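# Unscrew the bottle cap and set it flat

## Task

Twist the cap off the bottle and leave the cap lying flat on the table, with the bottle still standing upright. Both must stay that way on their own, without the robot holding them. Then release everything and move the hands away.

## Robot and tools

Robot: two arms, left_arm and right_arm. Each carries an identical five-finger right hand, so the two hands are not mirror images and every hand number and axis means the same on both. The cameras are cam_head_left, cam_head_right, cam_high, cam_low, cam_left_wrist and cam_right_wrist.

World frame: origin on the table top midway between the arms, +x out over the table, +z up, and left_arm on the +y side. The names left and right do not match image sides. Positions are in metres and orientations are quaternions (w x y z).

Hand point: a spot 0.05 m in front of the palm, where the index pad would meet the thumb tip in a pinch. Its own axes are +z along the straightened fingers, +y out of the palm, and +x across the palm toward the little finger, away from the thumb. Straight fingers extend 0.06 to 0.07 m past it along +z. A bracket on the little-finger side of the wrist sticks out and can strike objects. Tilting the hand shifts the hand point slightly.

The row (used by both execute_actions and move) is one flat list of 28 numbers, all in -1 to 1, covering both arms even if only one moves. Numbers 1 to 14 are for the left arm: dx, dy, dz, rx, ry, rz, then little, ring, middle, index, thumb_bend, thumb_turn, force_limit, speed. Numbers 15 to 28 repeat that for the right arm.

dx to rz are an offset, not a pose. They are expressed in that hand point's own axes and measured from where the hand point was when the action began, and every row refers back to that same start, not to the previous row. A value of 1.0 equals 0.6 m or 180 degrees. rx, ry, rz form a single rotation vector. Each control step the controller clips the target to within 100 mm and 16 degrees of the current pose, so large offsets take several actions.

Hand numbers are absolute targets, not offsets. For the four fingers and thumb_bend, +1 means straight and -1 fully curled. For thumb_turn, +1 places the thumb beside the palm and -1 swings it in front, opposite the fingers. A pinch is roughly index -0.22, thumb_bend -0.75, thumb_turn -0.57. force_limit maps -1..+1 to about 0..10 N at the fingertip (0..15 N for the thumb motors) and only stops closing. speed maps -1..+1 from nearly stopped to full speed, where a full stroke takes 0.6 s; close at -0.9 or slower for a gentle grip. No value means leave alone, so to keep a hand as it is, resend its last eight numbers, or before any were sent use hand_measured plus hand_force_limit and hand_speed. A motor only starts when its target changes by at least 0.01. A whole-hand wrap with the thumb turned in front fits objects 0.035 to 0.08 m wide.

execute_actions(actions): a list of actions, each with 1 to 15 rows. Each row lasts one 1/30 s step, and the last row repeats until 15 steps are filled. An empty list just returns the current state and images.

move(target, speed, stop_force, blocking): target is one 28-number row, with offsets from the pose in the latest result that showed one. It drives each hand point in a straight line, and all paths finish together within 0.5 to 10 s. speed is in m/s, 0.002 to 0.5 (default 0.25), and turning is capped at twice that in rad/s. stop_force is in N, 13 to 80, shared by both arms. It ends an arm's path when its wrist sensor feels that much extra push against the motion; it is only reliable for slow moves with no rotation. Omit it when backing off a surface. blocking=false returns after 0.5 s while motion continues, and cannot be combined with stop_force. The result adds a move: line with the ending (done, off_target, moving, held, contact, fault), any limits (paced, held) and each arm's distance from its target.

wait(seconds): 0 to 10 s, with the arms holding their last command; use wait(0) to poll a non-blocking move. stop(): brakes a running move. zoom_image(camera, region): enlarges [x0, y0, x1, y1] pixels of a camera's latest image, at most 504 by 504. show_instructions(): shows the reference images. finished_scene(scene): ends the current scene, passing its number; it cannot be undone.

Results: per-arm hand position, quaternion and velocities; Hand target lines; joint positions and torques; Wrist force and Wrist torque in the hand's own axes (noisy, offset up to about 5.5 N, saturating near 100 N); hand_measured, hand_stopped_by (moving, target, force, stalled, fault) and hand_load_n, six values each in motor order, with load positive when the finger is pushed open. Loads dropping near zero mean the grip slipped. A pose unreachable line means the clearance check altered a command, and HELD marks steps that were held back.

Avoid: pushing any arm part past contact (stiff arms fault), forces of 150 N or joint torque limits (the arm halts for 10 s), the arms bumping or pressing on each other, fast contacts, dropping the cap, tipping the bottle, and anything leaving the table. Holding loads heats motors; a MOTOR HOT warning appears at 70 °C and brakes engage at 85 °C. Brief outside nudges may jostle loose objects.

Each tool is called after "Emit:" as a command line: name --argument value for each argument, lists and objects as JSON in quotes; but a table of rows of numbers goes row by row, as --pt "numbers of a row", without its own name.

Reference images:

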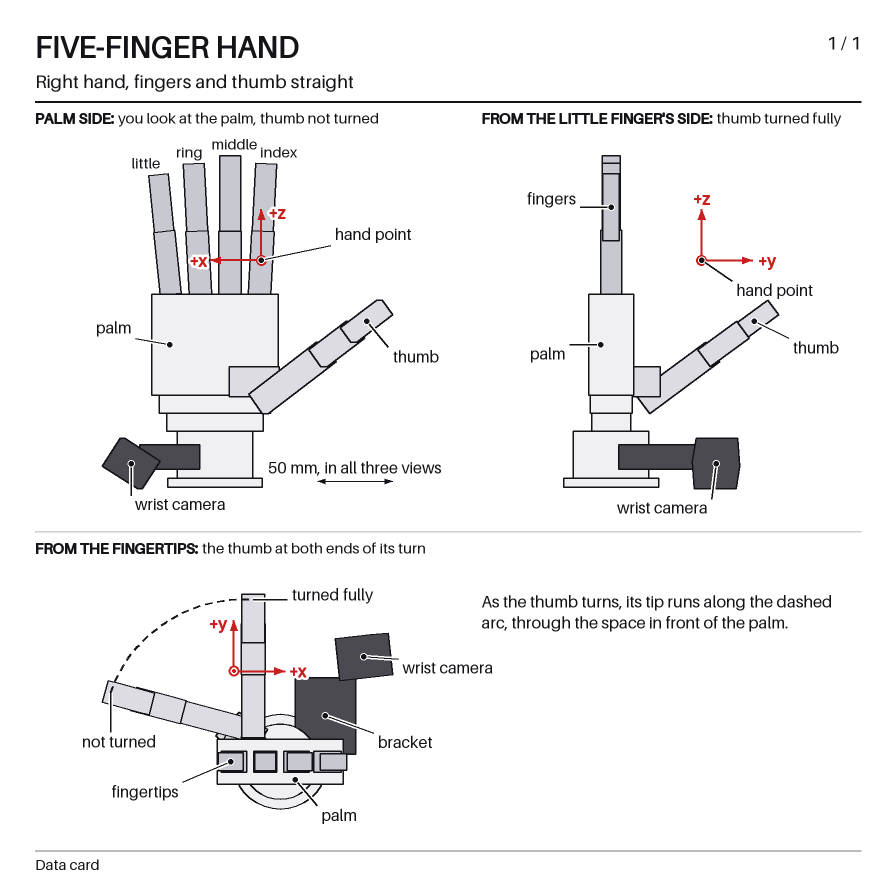

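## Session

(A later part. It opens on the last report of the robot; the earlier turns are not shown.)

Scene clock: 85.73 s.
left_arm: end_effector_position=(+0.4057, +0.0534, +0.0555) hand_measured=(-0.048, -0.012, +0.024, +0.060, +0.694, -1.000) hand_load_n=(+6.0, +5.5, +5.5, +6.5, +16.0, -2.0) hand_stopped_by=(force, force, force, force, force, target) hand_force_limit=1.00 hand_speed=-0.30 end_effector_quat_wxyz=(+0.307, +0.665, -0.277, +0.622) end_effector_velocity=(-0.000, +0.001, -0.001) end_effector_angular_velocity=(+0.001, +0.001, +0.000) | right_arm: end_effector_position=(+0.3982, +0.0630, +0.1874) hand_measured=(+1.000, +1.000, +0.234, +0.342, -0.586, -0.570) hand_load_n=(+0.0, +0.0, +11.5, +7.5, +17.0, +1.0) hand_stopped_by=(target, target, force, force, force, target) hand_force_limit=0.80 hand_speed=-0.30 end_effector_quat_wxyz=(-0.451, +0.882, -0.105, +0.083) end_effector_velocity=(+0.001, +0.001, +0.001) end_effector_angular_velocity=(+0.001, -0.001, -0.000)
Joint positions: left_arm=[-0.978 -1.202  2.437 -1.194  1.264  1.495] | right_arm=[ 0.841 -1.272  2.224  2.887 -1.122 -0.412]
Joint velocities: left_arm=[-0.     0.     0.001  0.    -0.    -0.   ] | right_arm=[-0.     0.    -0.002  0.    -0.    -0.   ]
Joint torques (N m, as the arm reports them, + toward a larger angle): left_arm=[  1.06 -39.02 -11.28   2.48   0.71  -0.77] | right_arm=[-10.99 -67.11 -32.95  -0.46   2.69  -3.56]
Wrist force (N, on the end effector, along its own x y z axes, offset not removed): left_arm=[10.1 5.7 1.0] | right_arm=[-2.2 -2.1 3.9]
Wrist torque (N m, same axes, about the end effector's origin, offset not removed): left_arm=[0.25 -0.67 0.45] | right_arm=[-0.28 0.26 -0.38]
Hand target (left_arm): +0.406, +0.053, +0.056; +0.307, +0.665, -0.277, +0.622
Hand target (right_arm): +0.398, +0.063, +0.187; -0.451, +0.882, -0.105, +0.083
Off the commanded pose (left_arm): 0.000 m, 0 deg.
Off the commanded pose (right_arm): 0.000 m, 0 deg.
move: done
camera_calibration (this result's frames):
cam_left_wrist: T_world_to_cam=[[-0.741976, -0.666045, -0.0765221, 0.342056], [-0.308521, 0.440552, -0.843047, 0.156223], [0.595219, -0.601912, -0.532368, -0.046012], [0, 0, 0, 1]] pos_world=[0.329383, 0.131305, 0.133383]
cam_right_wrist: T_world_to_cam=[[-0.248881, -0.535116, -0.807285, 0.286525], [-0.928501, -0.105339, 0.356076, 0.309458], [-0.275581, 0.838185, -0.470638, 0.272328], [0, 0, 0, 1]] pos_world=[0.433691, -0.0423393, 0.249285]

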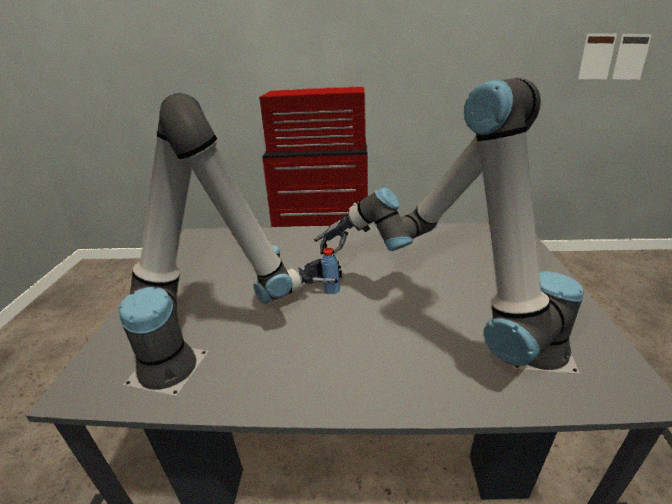

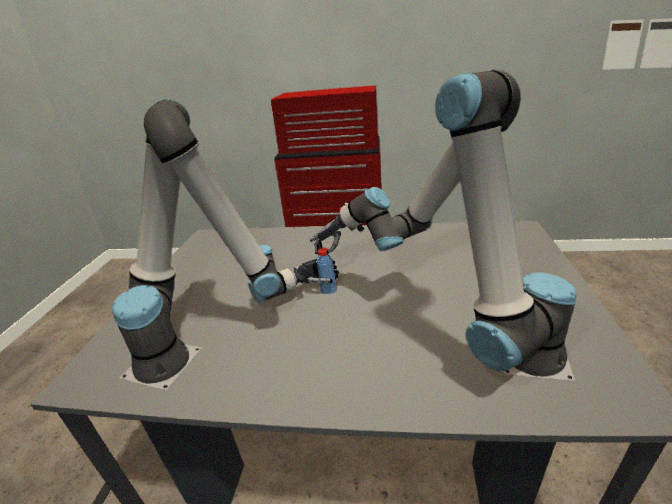

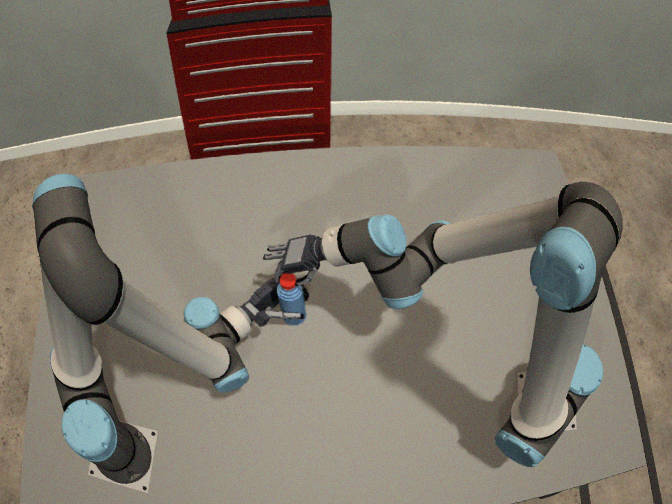

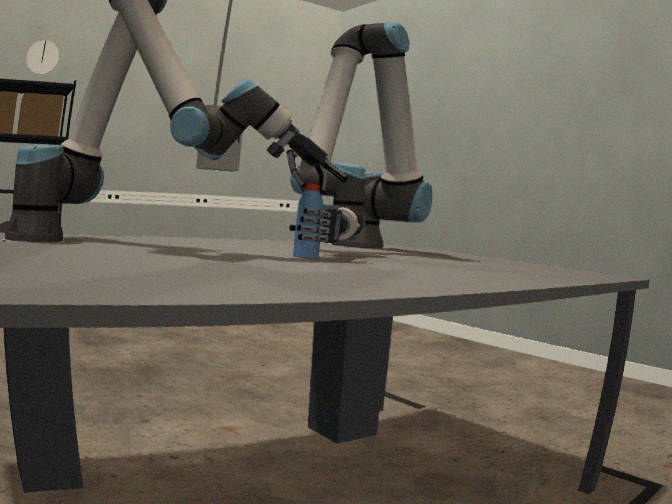

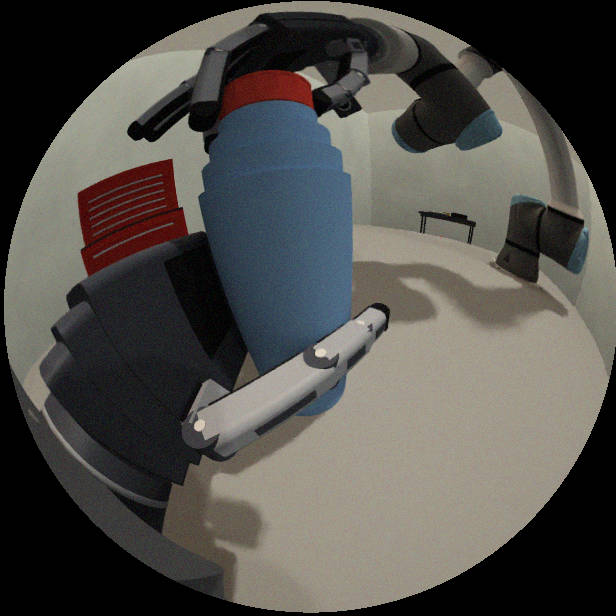

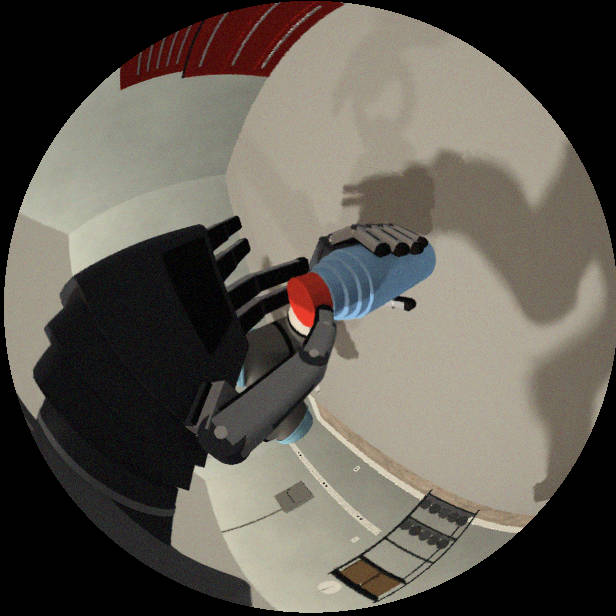

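Emit:
move --target '[0,0,0,0,0,0,-1,-1,-1,-1,-1,-1,1,-0.3, 0.026,-0.007,0.0097,0,-0.225,-0.165,1,1,-0.6,-0.6,-0.8,-0.57,0.8,-0.3]' --speed 0.2

Emit:
move --target '[0,0,0,0,0,0,-1,-1,-1,-1,-1,-1,1,-0.3, 0.026,-0.007,0.0097,0,-0.225,-0.165,1,1,-0.6,-0.6,-0.8,-0.57,0.8,-0.3]' --speed 0.2

Scene clock: 89.53 s.
left_arm: end_effector_position=(+0.4057, +0.0534, +0.0555) hand_measured=(-0.048, -0.012, +0.024, +0.060, +0.694, -1.000) hand_load_n=(+8.5, +7.5, +5.5, +5.5, +14.0, -3.5) hand_stopped_by=(force, force, force, force, force, target) hand_force_limit=1.00 hand_speed=-0.30 end_effector_quat_wxyz=(+0.307, +0.665, -0.277, +0.622) end_effector_velocity=(-0.000, +0.000, -0.001) end_effector_angular_velocity=(+0.001, +0.001, -0.000) | right_arm: end_effector_position=(+0.4149, +0.0658, +0.1885) hand_measured=(+1.000, +1.000, +0.234, +0.342, -0.584, -0.570) hand_load_n=(+0.0, +0.0, +4.0, +17.5, +11.5, +4.5) hand_stopped_by=(target, target, force, force, force, target) hand_force_limit=0.80 hand_speed=-0.30 end_effector_quat_wxyz=(-0.424, +0.854, +0.280, -0.113) end_effector_velocity=(+0.000, -0.000, -0.001) end_effector_angular_velocity=(-0.006, +0.002, +0.018)
Joint positions: left_arm=[-0.978 -1.202  2.437 -1.194  1.264  1.495] | right_arm=[ 0.755 -1.271  1.979  3.945 -0.664 -1.552]
Joint velocities: left_arm=[ 0.     0.001 -0.     0.001  0.    -0.   ] | right_arm=[ 0.001  0.002 -0.01   0.035 -0.003 -0.028]
Joint torques (N m, as the arm reports them, + toward a larger angle): left_arm=[ -7.32 -38.98 -11.35  -0.78   0.57  -0.99] | right_arm=[  7.07 -33.4  -43.81   1.03  -7.5   -4.1 ]
Wrist force (N, on the end effector, along its own x y z axes, offset not removed): left_arm=[-2.4 1.4 13.2] | right_arm=[1.1 -22.6 2.3]
Wrist torque (N m, same axes, about the end effector's origin, offset not removed): left_arm=[-0.10 -1.32 0.07] | right_arm=[-0.42 0.09 0.22]
Hand target (left_arm): +0.406, +0.053, +0.056; +0.307, +0.665, -0.277, +0.622
Hand target (right_arm): +0.415, +0.066, +0.188; -0.424, +0.854, +0.281, -0.113
Off the commanded pose (left_arm): 0.000 m, 0 deg.
Off the commanded pose (right_arm): 0.000 m, 0 deg.
move: done
camera_calibration (this result's frames):
cam_left_wrist: T_world_to_cam=[[-0.741979, -0.666037, -0.0765569, 0.342062], [-0.308559, 0.440637, -0.842989, 0.156191], [0.595196, -0.601858, -0.532455, -0.0460069], [0, 0, 0, 1]] pos_world=[0.32938, 0.131313, 0.133358]
cam_right_wrist: T_world_to_cam=[[0.266173, -0.566786, -0.779683, 0.0762757], [-0.523014, -0.764363, 0.3771, 0.196006], [-0.809696, 0.307411, -0.49989, 0.537208], [0, 0, 0, 1]] pos_world=[0.517187, 0.0279082, 0.254102]

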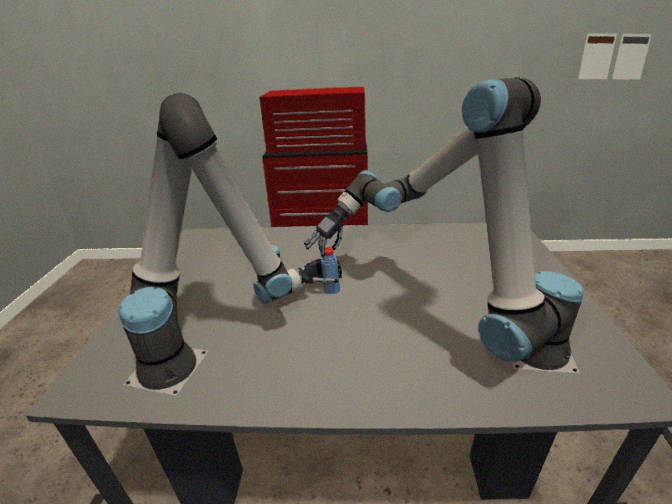

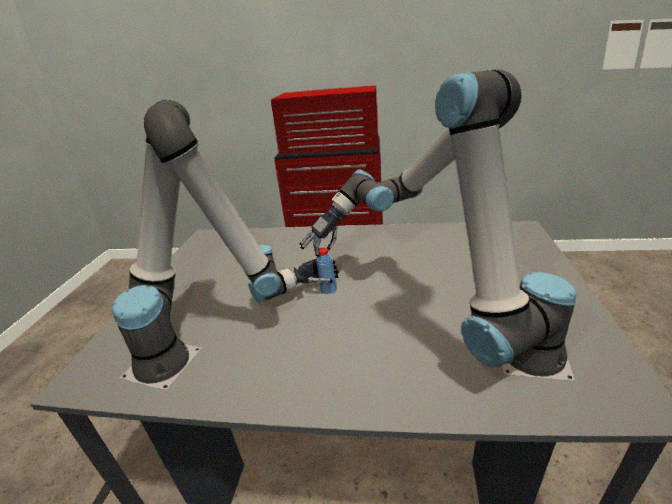

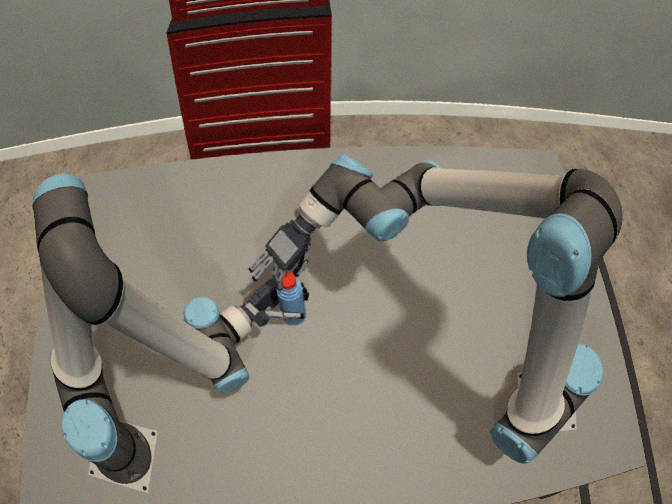

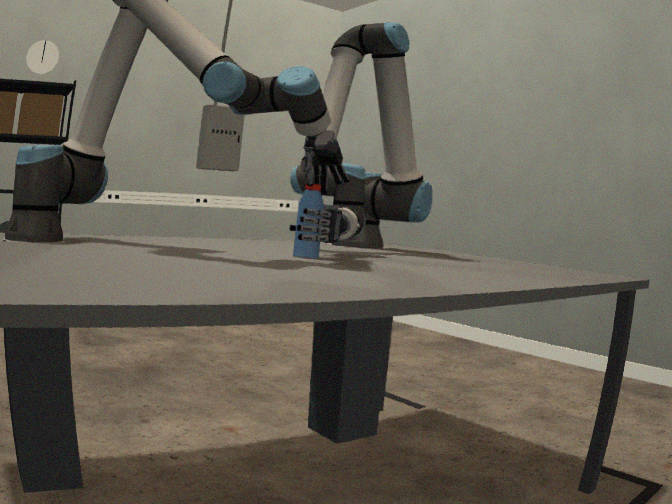

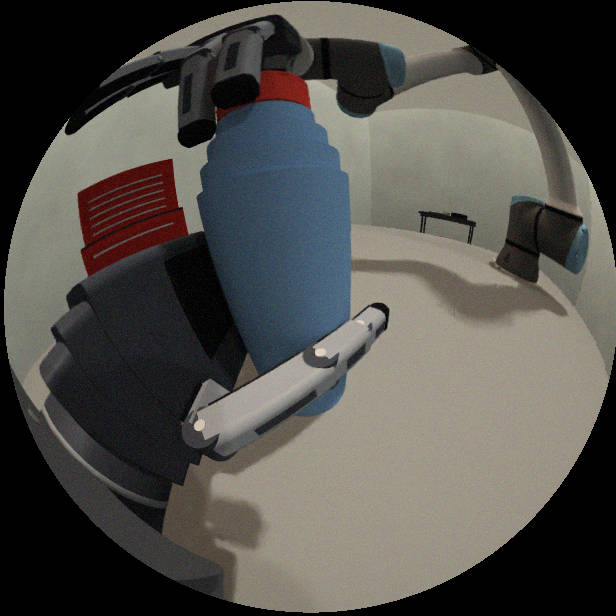

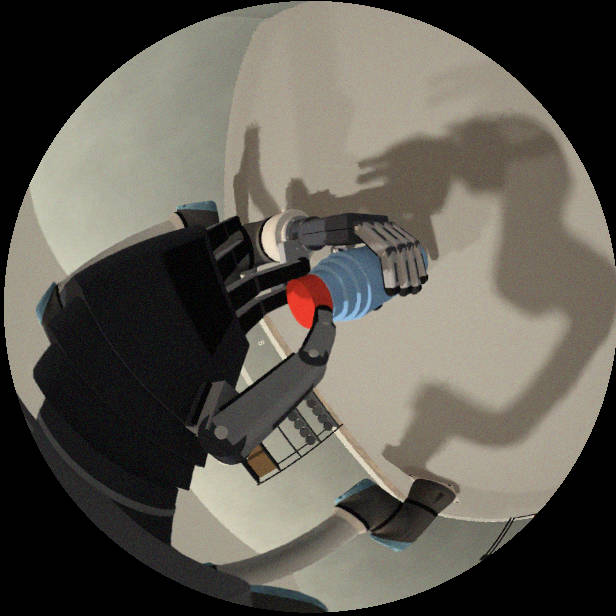

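Scene clock: 92.27 s.
left_arm: end_effector_position=(+0.4057, +0.0534, +0.0554) hand_measured=(-0.048, -0.012, +0.024, +0.060, +0.694, -1.000) hand_load_n=(+14.0, +10.5, +5.5, +3.0, +12.0, -5.5) hand_stopped_by=(force, force, force, force, force, target) hand_force_limit=1.00 hand_speed=-0.30 end_effector_quat_wxyz=(+0.307, +0.665, -0.277, +0.622) end_effector_velocity=(-0.000, -0.000, +0.001) end_effector_angular_velocity=(-0.001, -0.000, -0.001) | right_arm: end_effector_position=(+0.4233, +0.0804, +0.1891) hand_measured=(+1.000, +1.000, +0.234, +0.356, -0.590, -0.570) hand_load_n=(+0.0, +0.0, +0.0, +22.0, +5.0, +2.0) hand_stopped_by=(target, target, force, force, force, target) hand_force_limit=0.80 hand_speed=-0.30 end_effector_quat_wxyz=(-0.317, +0.665, +0.612, -0.287) end_effector_velocity=(+0.000, +0.000, +0.002) end_effector_angular_velocity=(+0.001, -0.001, +0.014)
Joint positions: left_arm=[-0.978 -1.202  2.437 -1.194  1.264  1.495] | right_arm=[ 0.861 -1.078  1.508  4.977 -0.972 -2.554]
Joint velocities: left_arm=[-0.    -0.001  0.    -0.     0.001 -0.   ] | right_arm=[ 0.002  0.001 -0.007  0.011 -0.008 -0.011]
Joint torques (N m, as the arm reports them, + toward a larger angle): left_arm=[ -8.45 -44.03 -10.98  -2.     0.55  -0.76] | right_arm=[  0.72 -50.45 -52.64  -0.51  -9.58  -3.73]
Wrist force (N, on the end effector, along its own x y z axes, offset not removed): left_arm=[-10.0 -8.0 20.9] | right_arm=[5.7 -25.8 7.5]
Wrist torque (N m, same axes, about the end effector's origin, offset not removed): left_arm=[-0.21 -2.00 -0.95] | right_arm=[0.31 1.06 -0.12]
Hand target (left_arm): +0.406, +0.053, +0.055; +0.307, +0.665, -0.277, +0.622
Hand target (right_arm): +0.423, +0.080, +0.189; -0.316, +0.664, +0.613, -0.288
Off the commanded pose (left_arm): 0.000 m, 0 deg.
Off the commanded pose (right_arm): 0.000 m, 0 deg.
move: done
camera_calibration (this result's frames):
cam_left_wrist: T_world_to_cam=[[-0.741982, -0.666032, -0.0765778, 0.342065], [-0.308581, 0.440689, -0.842954, 0.156168], [0.595182, -0.601826, -0.532508, -0.0460059], [0, 0, 0, 1]] pos_world=[0.329378, 0.131317, 0.133339]
cam_right_wrist: T_world_to_cam=[[0.621371, -0.191564, -0.759738, -0.10151], [0.24209, -0.875265, 0.418693, -0.111426], [-0.745178, -0.444089, -0.497488, 0.572494], [0, 0, 0, 1]] pos_world=[0.516661, 0.137266, 0.254341]

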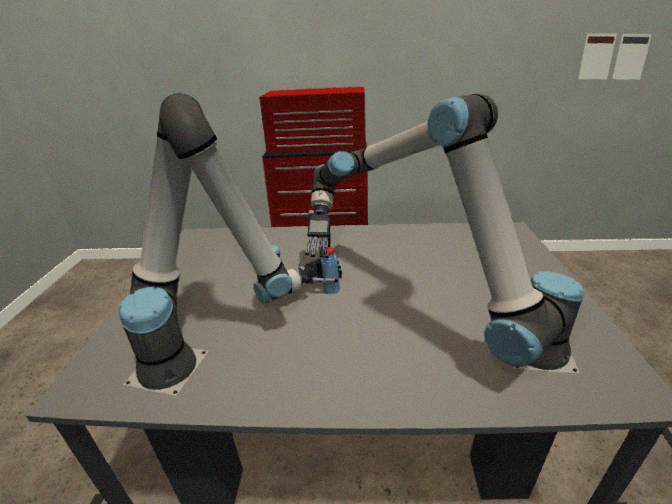

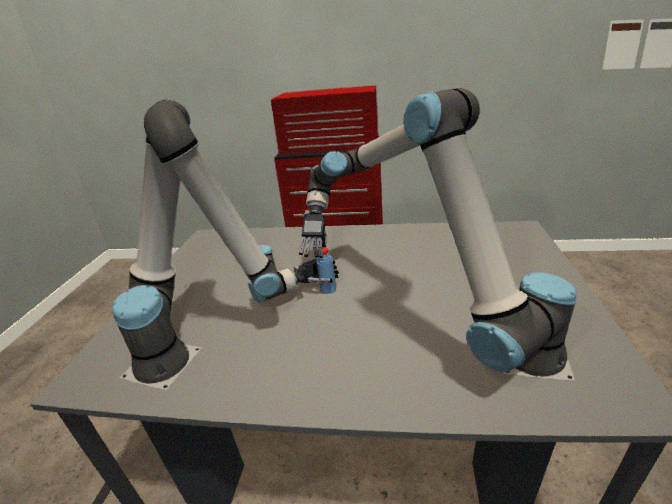

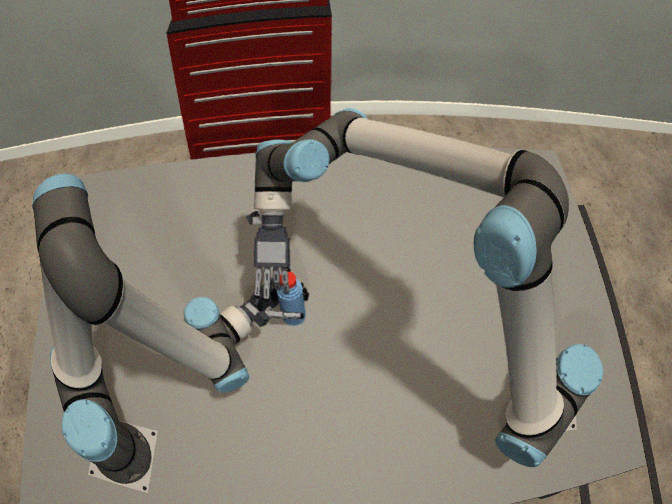

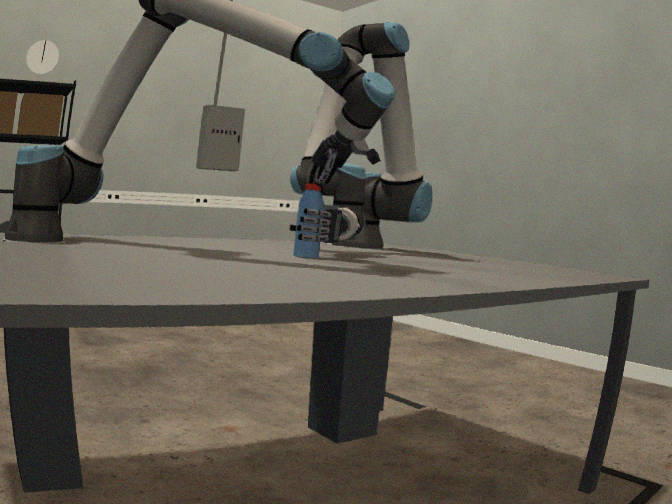

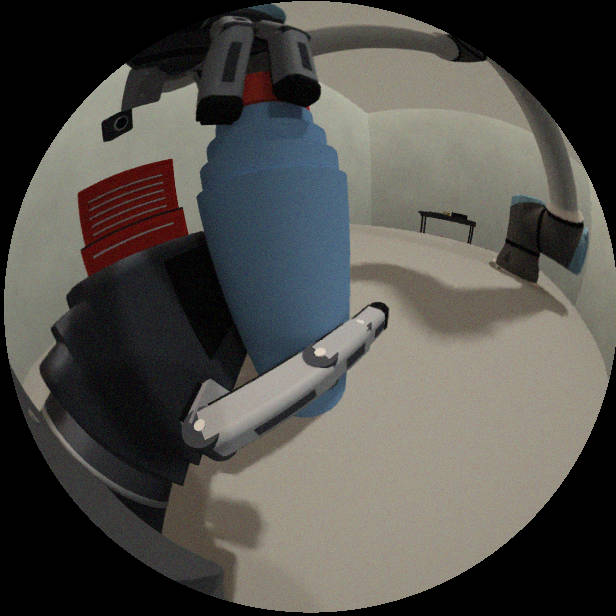

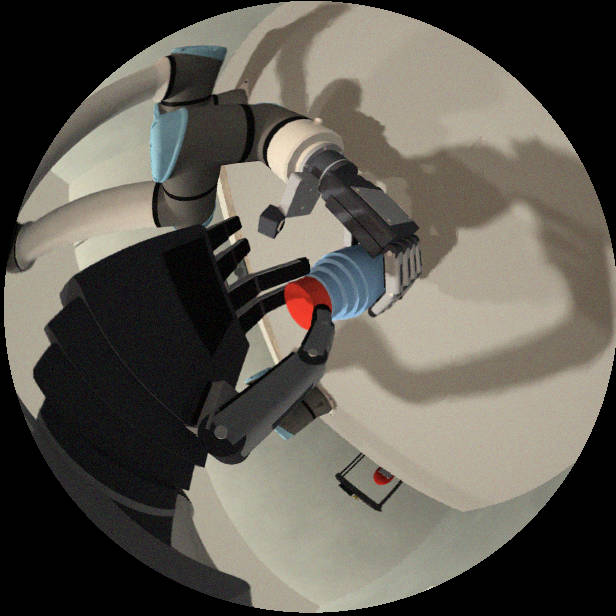

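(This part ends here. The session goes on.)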